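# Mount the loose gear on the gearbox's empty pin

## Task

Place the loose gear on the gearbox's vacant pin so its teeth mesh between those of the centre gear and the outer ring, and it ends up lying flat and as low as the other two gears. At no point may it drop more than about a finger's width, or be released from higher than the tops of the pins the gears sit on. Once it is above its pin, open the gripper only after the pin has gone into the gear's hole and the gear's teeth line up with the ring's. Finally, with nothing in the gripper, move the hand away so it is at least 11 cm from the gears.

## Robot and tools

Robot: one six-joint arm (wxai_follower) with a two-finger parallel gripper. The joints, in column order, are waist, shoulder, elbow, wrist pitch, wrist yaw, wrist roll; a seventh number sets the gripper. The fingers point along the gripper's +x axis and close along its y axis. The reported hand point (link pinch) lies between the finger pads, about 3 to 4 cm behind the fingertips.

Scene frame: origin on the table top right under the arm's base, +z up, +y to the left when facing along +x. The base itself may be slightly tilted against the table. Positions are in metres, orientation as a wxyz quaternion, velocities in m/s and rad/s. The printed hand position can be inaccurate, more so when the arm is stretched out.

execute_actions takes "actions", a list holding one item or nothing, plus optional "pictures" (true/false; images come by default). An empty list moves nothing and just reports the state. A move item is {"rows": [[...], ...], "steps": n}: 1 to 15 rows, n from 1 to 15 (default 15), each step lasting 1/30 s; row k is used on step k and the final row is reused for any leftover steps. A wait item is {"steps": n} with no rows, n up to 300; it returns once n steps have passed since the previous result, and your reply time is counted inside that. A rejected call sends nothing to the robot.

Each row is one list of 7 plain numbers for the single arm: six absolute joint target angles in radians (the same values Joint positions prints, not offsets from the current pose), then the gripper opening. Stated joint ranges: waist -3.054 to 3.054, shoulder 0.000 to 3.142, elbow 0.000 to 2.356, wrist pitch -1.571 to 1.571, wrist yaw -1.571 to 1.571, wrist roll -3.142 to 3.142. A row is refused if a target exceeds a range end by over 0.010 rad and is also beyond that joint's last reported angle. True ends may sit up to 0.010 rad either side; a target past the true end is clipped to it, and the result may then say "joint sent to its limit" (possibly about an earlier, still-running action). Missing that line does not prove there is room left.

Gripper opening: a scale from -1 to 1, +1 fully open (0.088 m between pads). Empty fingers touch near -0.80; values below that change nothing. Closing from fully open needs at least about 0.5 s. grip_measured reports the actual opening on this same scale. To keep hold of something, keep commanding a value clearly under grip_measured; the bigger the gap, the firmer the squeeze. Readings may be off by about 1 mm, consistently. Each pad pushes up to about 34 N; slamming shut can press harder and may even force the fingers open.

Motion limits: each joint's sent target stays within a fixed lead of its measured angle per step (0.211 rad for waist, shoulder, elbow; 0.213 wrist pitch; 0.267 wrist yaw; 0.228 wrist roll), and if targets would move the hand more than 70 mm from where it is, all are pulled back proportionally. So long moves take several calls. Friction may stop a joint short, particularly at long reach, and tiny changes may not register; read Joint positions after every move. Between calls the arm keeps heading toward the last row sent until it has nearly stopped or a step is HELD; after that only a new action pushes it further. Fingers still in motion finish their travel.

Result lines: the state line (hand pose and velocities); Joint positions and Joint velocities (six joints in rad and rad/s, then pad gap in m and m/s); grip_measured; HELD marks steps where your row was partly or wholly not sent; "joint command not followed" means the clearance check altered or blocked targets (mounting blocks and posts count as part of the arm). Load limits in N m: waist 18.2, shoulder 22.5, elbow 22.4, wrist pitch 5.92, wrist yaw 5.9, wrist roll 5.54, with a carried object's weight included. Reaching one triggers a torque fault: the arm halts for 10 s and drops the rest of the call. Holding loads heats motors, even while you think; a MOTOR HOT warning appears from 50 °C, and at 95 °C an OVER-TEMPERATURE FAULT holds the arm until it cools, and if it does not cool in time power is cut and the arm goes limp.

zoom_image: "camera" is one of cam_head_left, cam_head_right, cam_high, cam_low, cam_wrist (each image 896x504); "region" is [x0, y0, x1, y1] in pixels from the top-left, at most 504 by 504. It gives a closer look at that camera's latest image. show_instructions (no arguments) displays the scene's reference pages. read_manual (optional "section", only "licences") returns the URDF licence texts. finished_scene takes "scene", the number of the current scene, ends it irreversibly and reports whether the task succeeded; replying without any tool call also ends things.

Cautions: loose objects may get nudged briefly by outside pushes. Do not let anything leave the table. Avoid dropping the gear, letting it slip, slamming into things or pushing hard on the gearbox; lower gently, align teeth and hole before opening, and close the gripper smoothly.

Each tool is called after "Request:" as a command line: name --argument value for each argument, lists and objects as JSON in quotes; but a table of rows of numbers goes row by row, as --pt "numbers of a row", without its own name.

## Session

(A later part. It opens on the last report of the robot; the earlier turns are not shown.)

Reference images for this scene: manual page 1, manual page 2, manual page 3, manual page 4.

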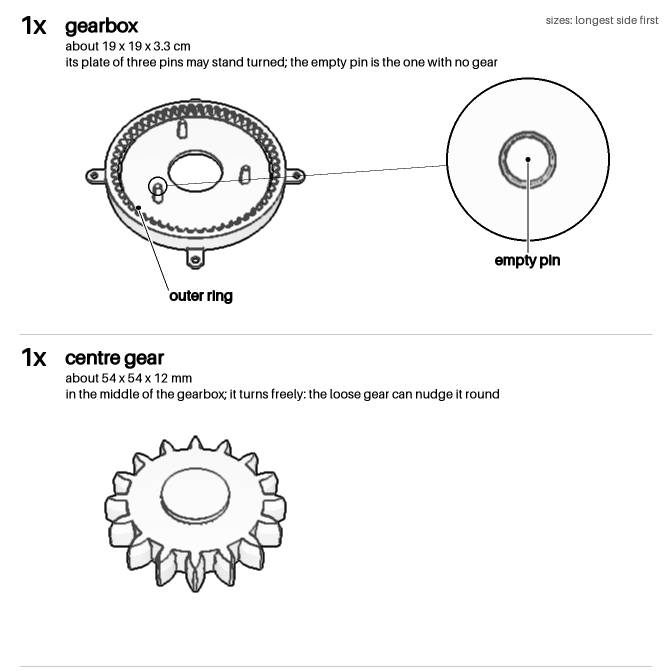

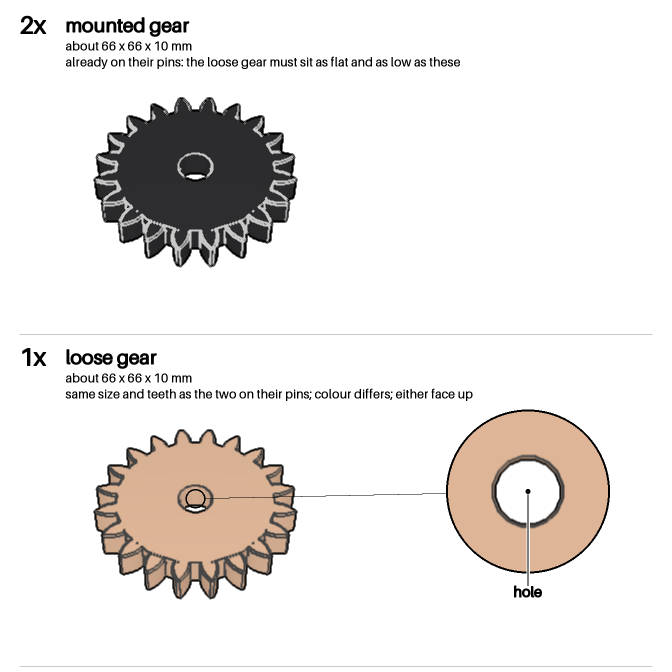

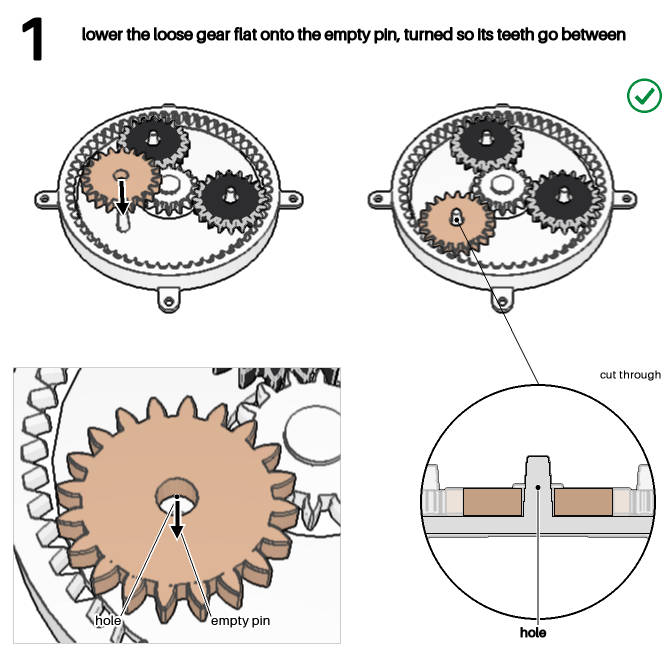

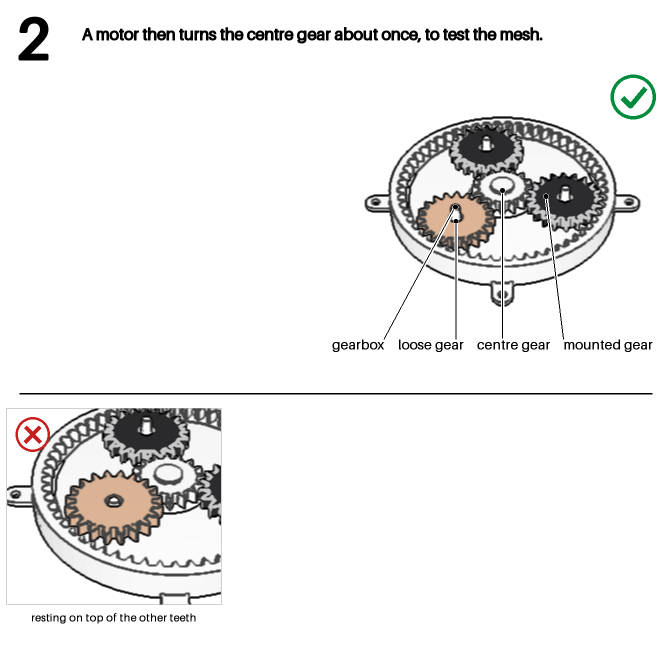

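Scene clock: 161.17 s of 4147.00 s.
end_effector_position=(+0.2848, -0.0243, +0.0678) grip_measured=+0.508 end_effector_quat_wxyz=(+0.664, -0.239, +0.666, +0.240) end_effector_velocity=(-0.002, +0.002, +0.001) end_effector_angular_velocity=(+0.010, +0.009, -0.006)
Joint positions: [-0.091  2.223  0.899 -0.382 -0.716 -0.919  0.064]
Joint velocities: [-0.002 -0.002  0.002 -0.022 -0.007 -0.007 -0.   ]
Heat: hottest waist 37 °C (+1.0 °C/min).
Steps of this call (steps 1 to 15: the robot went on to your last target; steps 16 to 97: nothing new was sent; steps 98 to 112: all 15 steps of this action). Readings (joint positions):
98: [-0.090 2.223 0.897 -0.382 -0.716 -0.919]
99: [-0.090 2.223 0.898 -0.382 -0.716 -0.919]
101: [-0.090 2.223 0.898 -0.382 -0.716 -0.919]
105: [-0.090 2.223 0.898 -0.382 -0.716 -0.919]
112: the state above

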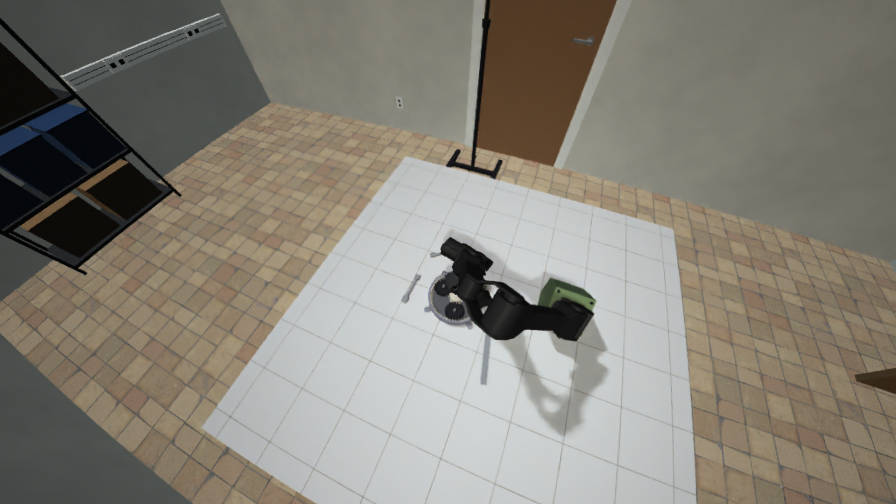

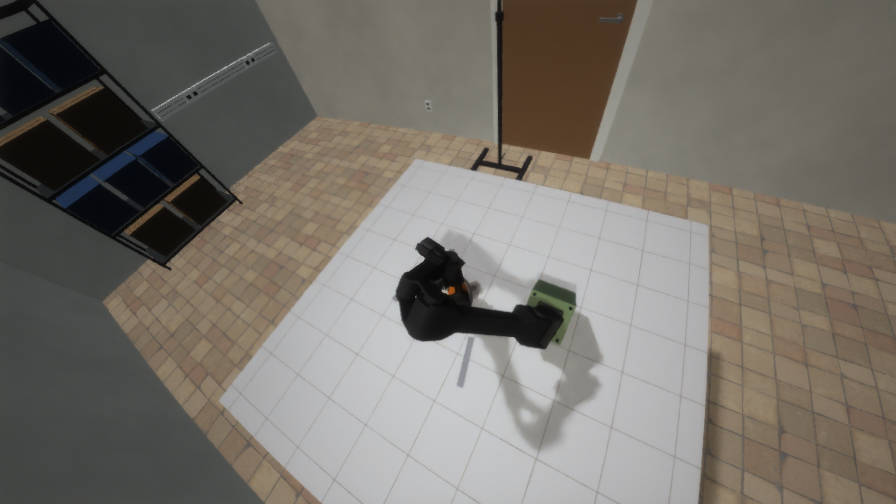

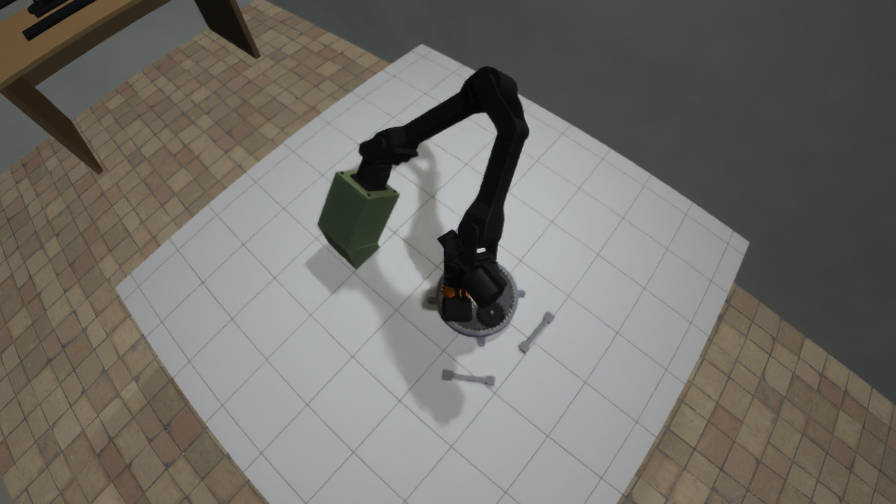

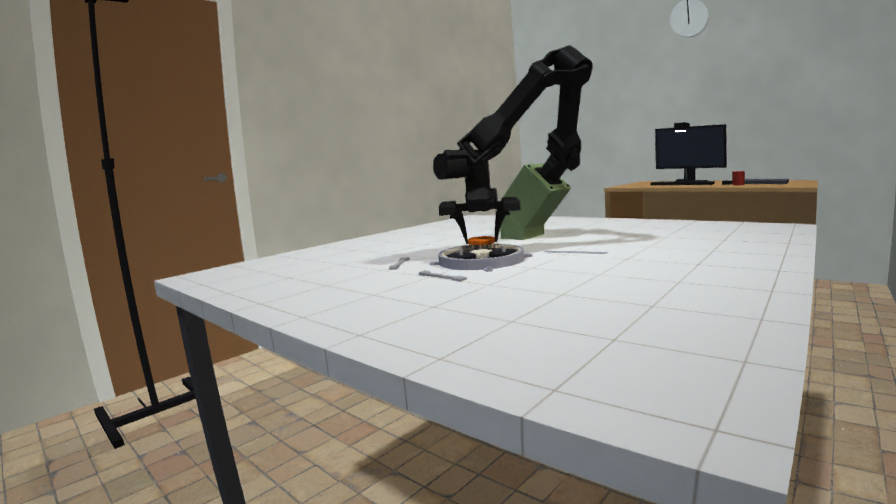

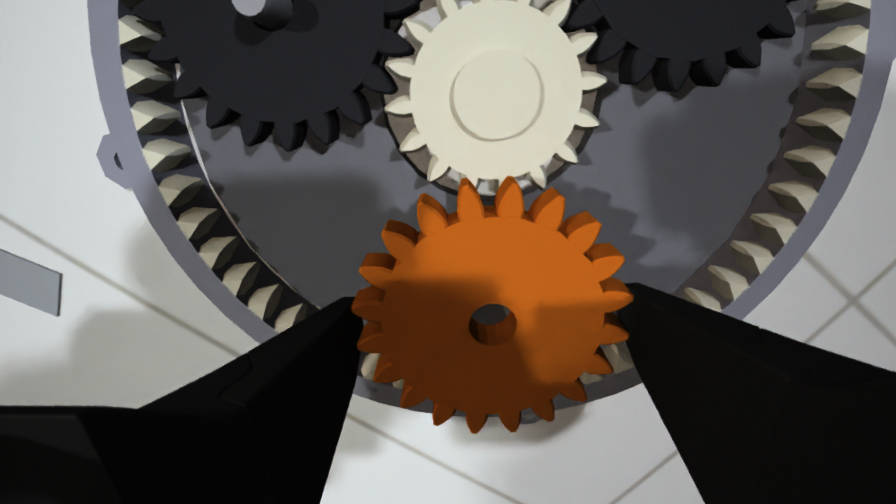

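Request:
execute_actions --actions '[{"rows":[[-0.088,2.238,0.897,-0.375,-0.716,-0.915,0.2],[-0.088,2.238,0.897,-0.375,-0.716,-0.915,0.2],[-0.088,2.238,0.897,-0.375,-0.716,-0.915,0.2],[-0.086,2.242,0.895,-0.37,-0.716,-0.912,0.2],[-0.086,2.242,0.895,-0.37,-0.716,-0.912,0.2],[-0.086,2.242,0.895,-0.37,-0.716,-0.912,0.2],[-0.082,2.247,0.893,-0.362,-0.716,-0.908,0.2]]}]'

Request:
zoom_image --camera "cam_wrist" --region '[420,260,560,380]'

Scene clock: 165.97 s of 4147.00 s.
end_effector_position=(+0.2867, -0.0267, +0.0670) grip_measured=+0.508 end_effector_quat_wxyz=(+0.666, -0.243, +0.665, +0.237) end_effector_velocity=(-0.002, +0.000, -0.000) end_effector_angular_velocity=(+0.009, +0.006, -0.002)
Joint positions: [-0.092  2.228  0.899 -0.366 -0.711 -0.912  0.064]
Joint velocities: [-0.002  0.002 -0.002 -0.007 -0.007 -0.007 -0.   ]
Heat: hottest waist 37 °C (+2.0 °C/min).
Steps of this call (steps 1 to 15: the robot went on to your last target; steps 16 to 129: nothing new was sent; steps 130 to 144: all 15 steps of this action). Readings (joint positions):
130: [-0.091 2.224 0.899 -0.381 -0.716 -0.919]
131: [-0.091 2.224 0.899 -0.380 -0.716 -0.919]
133: [-0.091 2.225 0.899 -0.378 -0.716 -0.919]
137: [-0.091 2.227 0.899 -0.374 -0.714 -0.916]
144: the state above

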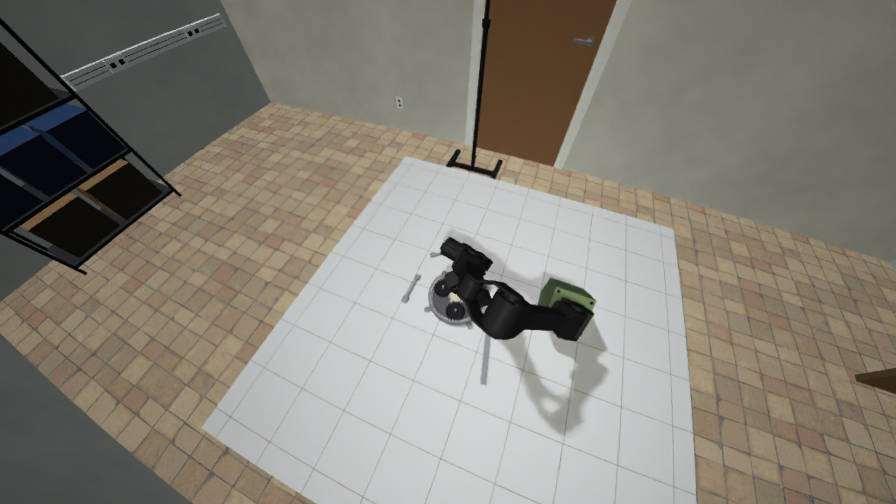

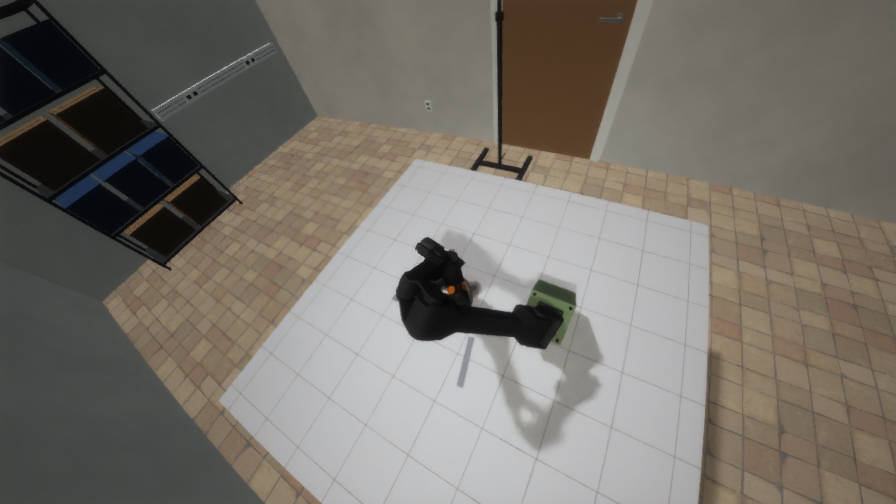

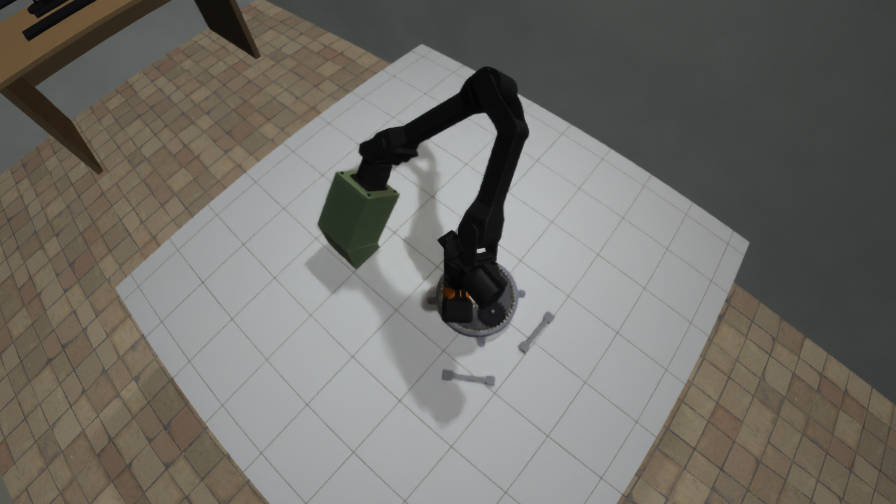

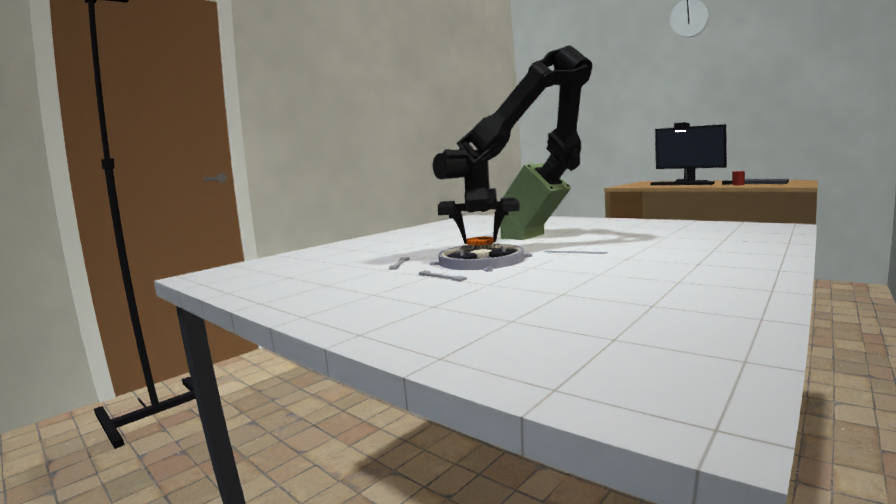

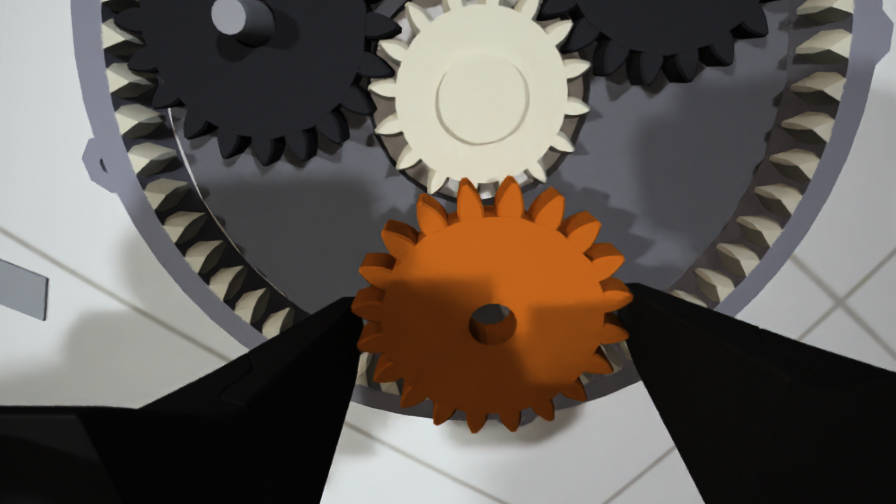

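Region (420, 260, 560, 380) of cam_wrist's 896x504 image, scaled by 3.600, with more detail than that image has; it fills the top 432 rows of this view, and the rest is white.

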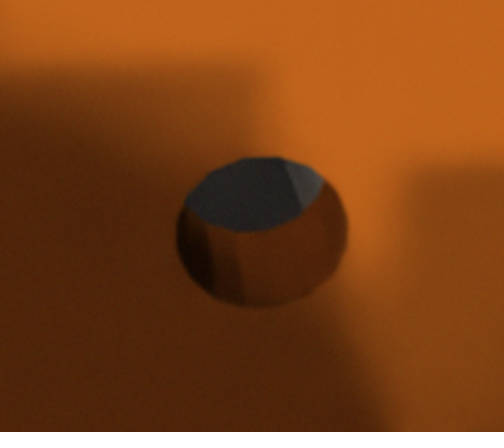

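Request:
execute_actions --actions '[{"rows":[[-0.092,2.212,0.899,-0.385,-0.716,-0.915,0.2],[-0.092,2.212,0.899,-0.385,-0.716,-0.915,0.2],[-0.092,2.212,0.899,-0.385,-0.716,-0.915,0.2],[-0.092,2.212,0.899,-0.385,-0.716,-0.915,0.2],[-0.092,2.212,0.899,-0.385,-0.716,-0.915,0.2],[-0.092,2.212,0.899,-0.385,-0.716,-0.915,0.2],[-0.092,2.212,0.899,-0.385,-0.716,-0.915,0.2],[-0.088,2.22,0.899,-0.385,-0.716,-0.915,0.2]]}]'

Request:
zoom_image --camera "cam_wrist" --region '[420,260,560,380]'

Scene clock: 173.57 s of 4147.00 s.
end_effector_position=(+0.2839, -0.0251, +0.0672) grip_measured=+0.507 end_effector_quat_wxyz=(+0.664, -0.236, +0.669, +0.236) end_effector_velocity=(-0.002, +0.002, -0.000) end_effector_angular_velocity=(+0.008, +0.005, -0.010)
Joint positions: [-0.091  2.227  0.899 -0.383 -0.715 -0.912  0.064]
Joint velocities: [ 0.002 -0.002 -0.002 -0.007 -0.007  0.007  0.   ]
Heat: hottest waist 37 °C (+2.0 °C/min).
Steps of this call (steps 1 to 15: the robot went on to your last target; steps 16 to 213: nothing new was sent; steps 214 to 228: all 15 steps of this action). Readings (joint positions):
214: [-0.093 2.230 0.899 -0.363 -0.713 -0.912]
215: [-0.093 2.230 0.899 -0.366 -0.714 -0.912]
217: [-0.093 2.228 0.899 -0.375 -0.715 -0.912]
221: [-0.092 2.227 0.899 -0.381 -0.715 -0.912]
228: the state above

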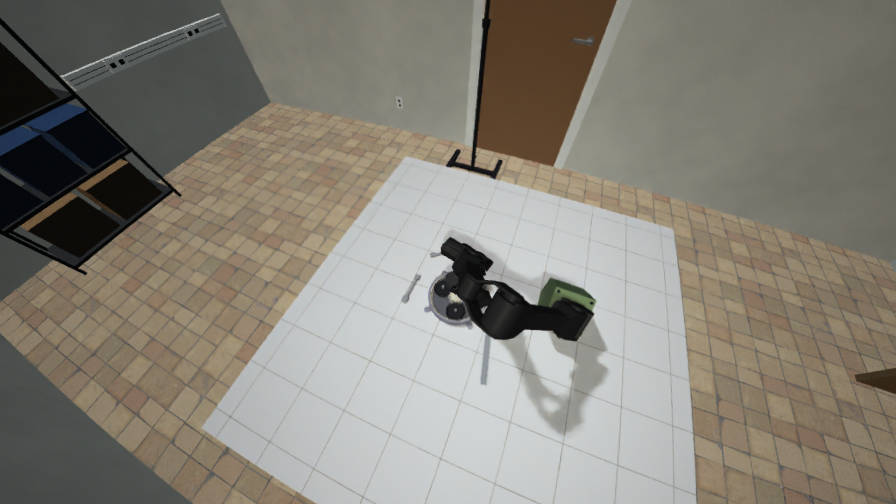

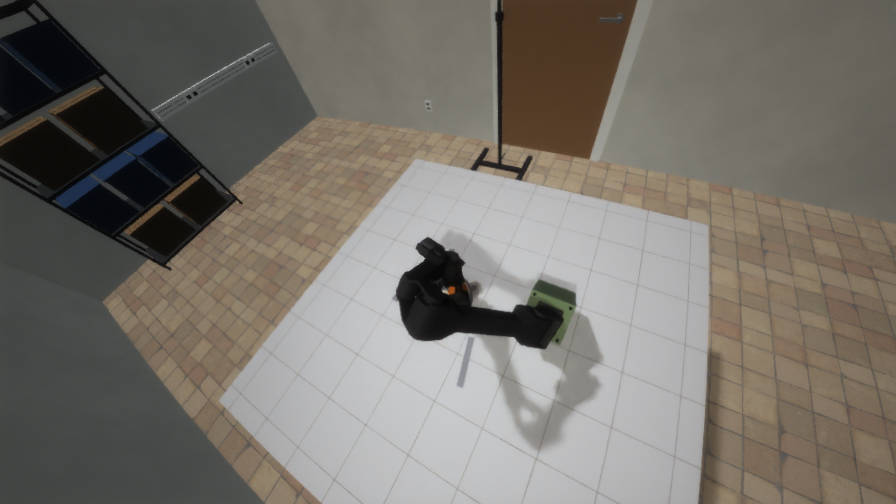

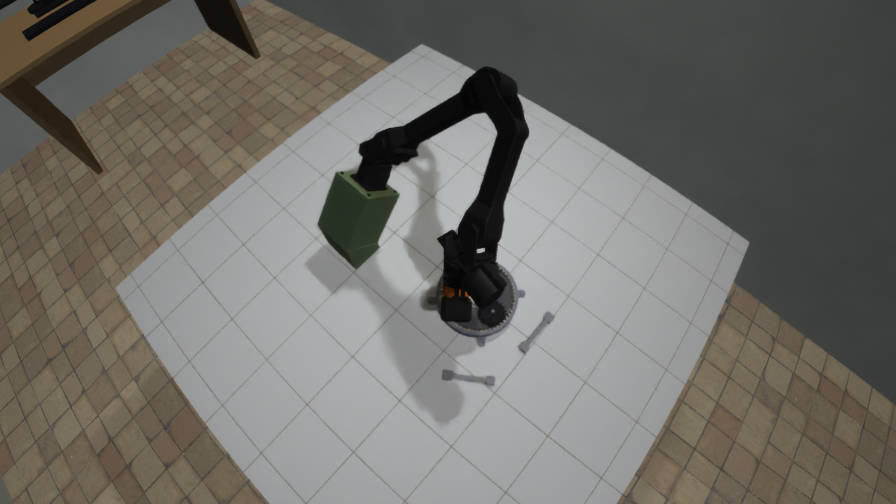

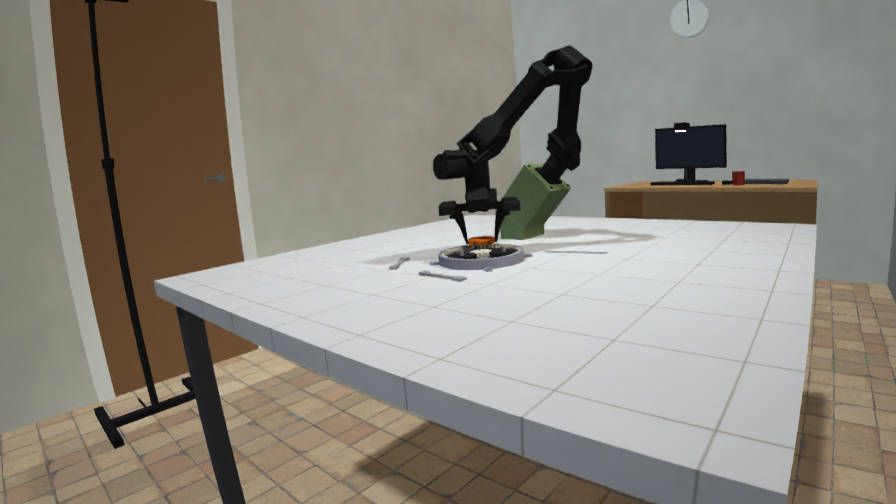

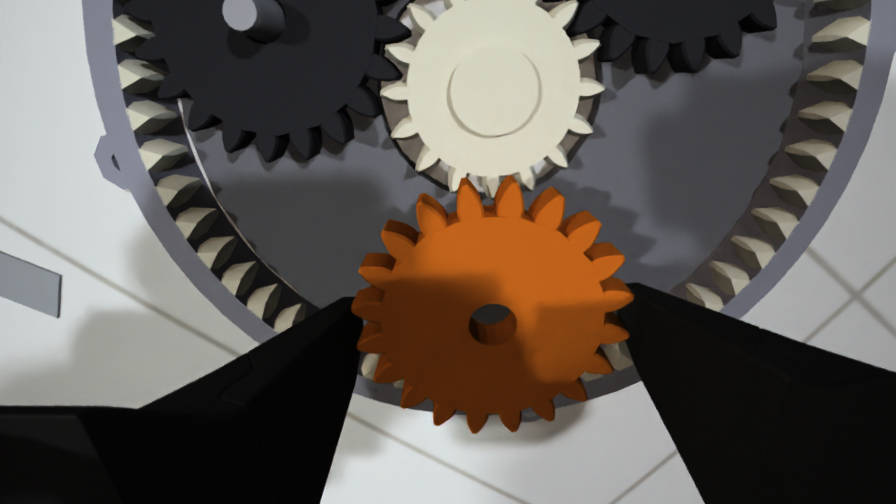

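Region (420, 260, 560, 380) of cam_wrist's 896x504 image, scaled by 3.600, with more detail than that image has; it fills the top 432 rows of this view, and the rest is white.

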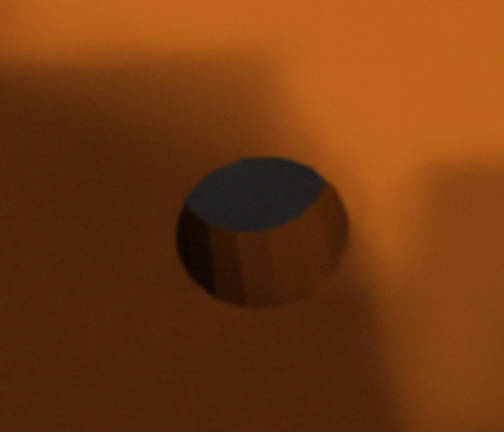

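Request:
execute_actions --actions '[{"rows":[[-0.091,2.2,0.899,-0.385,-0.716,-0.915,0.2],[-0.091,2.2,0.899,-0.385,-0.716,-0.915,0.2],[-0.091,2.2,0.899,-0.385,-0.716,-0.915,0.2],[-0.091,2.2,0.899,-0.385,-0.716,-0.915,0.2],[-0.091,2.2,0.899,-0.385,-0.716,-0.915,0.2],[-0.091,2.2,0.899,-0.385,-0.716,-0.915,0.2],[-0.1,2.215,0.912,-0.38,-0.716,-0.915,0.2]]}]'

Request:
zoom_image --camera "cam_wrist" --region '[420,260,560,380]'

Scene clock: 184.23 s of 4147.00 s.
end_effector_position=(+0.2884, -0.0239, +0.0706) grip_measured=+0.505 end_effector_quat_wxyz=(+0.667, -0.241, +0.663, +0.237) end_effector_velocity=(+0.003, -0.000, +0.002) end_effector_angular_velocity=(+0.005, -0.015, +0.025)
Joint positions: [-0.094  2.215  0.904 -0.382 -0.715 -0.912  0.064]
Joint velocities: [-0.007 -0.002  0.002  0.007 -0.007 -0.022  0.001]
Heat: hottest waist 37 °C (+2.0 °C/min).
Steps of this call (steps 1 to 15: the robot went on to your last target; steps 16 to 305: nothing new was sent; steps 306 to 320: all 15 steps of this action). Readings (joint positions):
306: [-0.090 2.224 0.899 -0.385 -0.715 -0.912]
307: [-0.090 2.223 0.899 -0.385 -0.715 -0.912]
309: [-0.090 2.220 0.899 -0.385 -0.715 -0.912]
313: [-0.090 2.215 0.900 -0.385 -0.715 -0.912]
320: the state above

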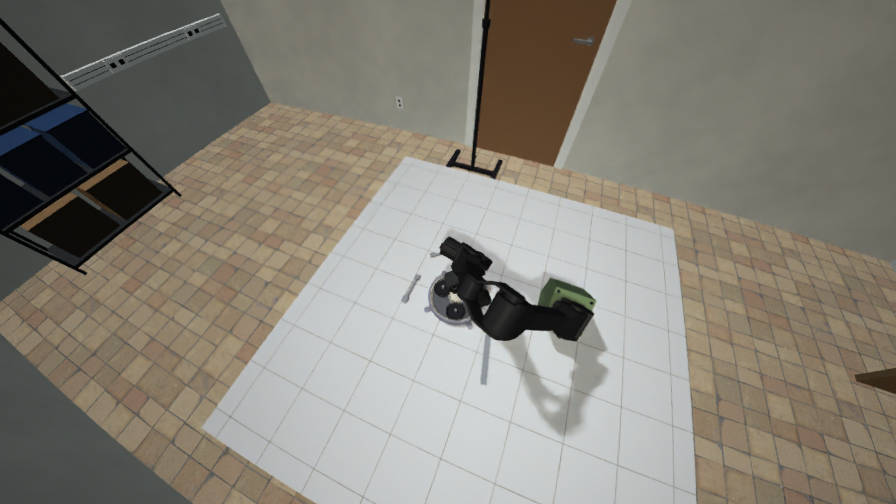

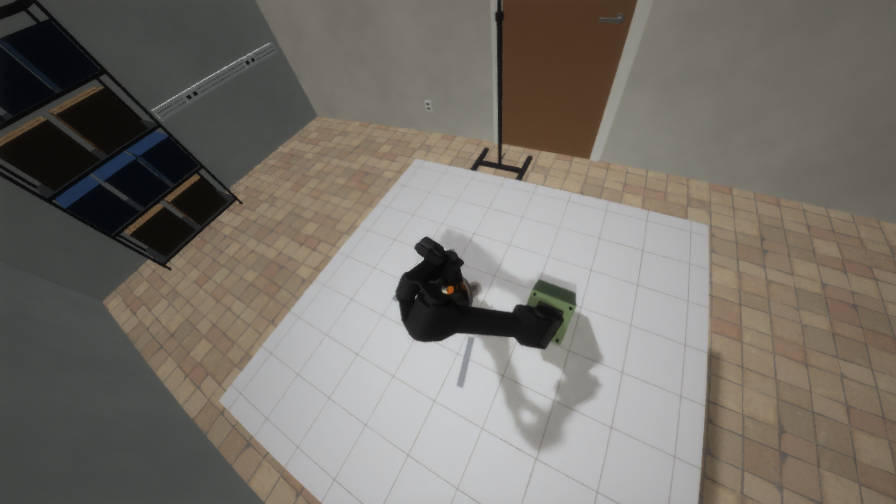

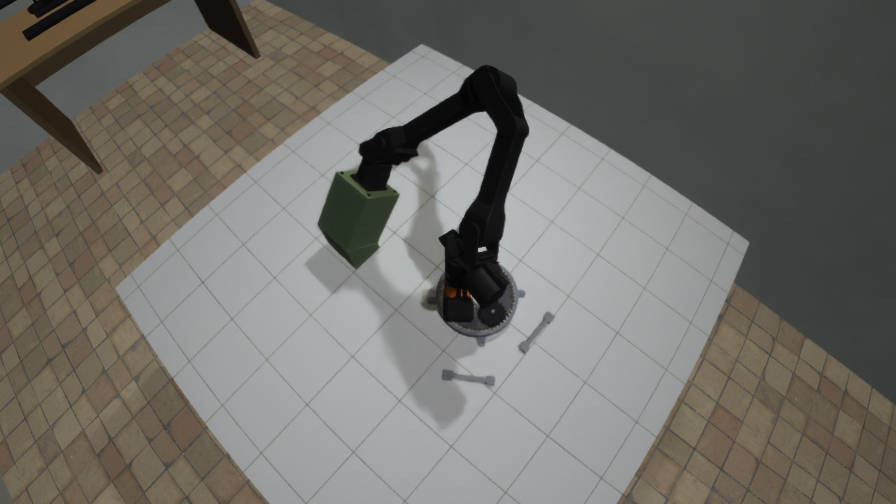

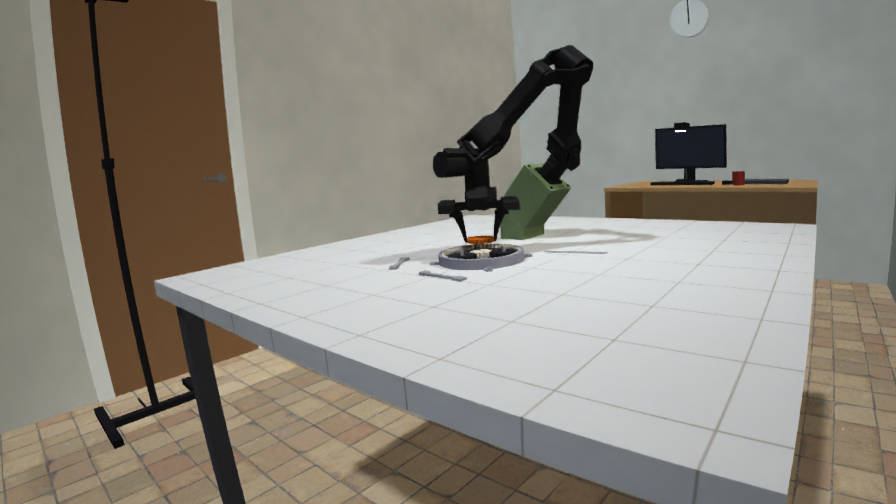

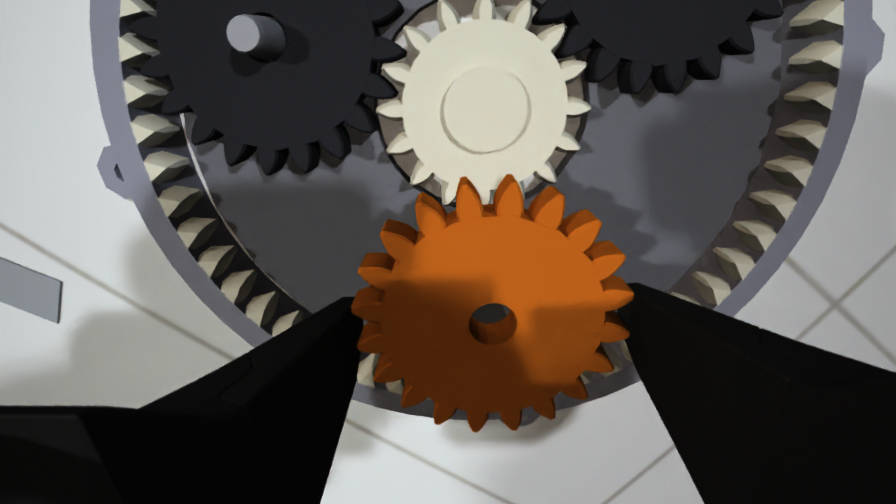

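Region (420, 260, 560, 380) of cam_wrist's 896x504 image, scaled by 3.600, with more detail than that image has; it fills the top 432 rows of this view, and the rest is white.

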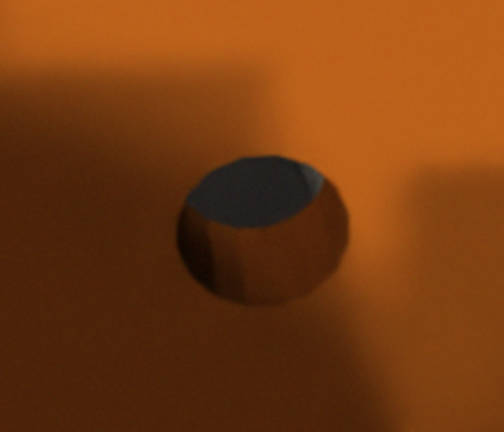

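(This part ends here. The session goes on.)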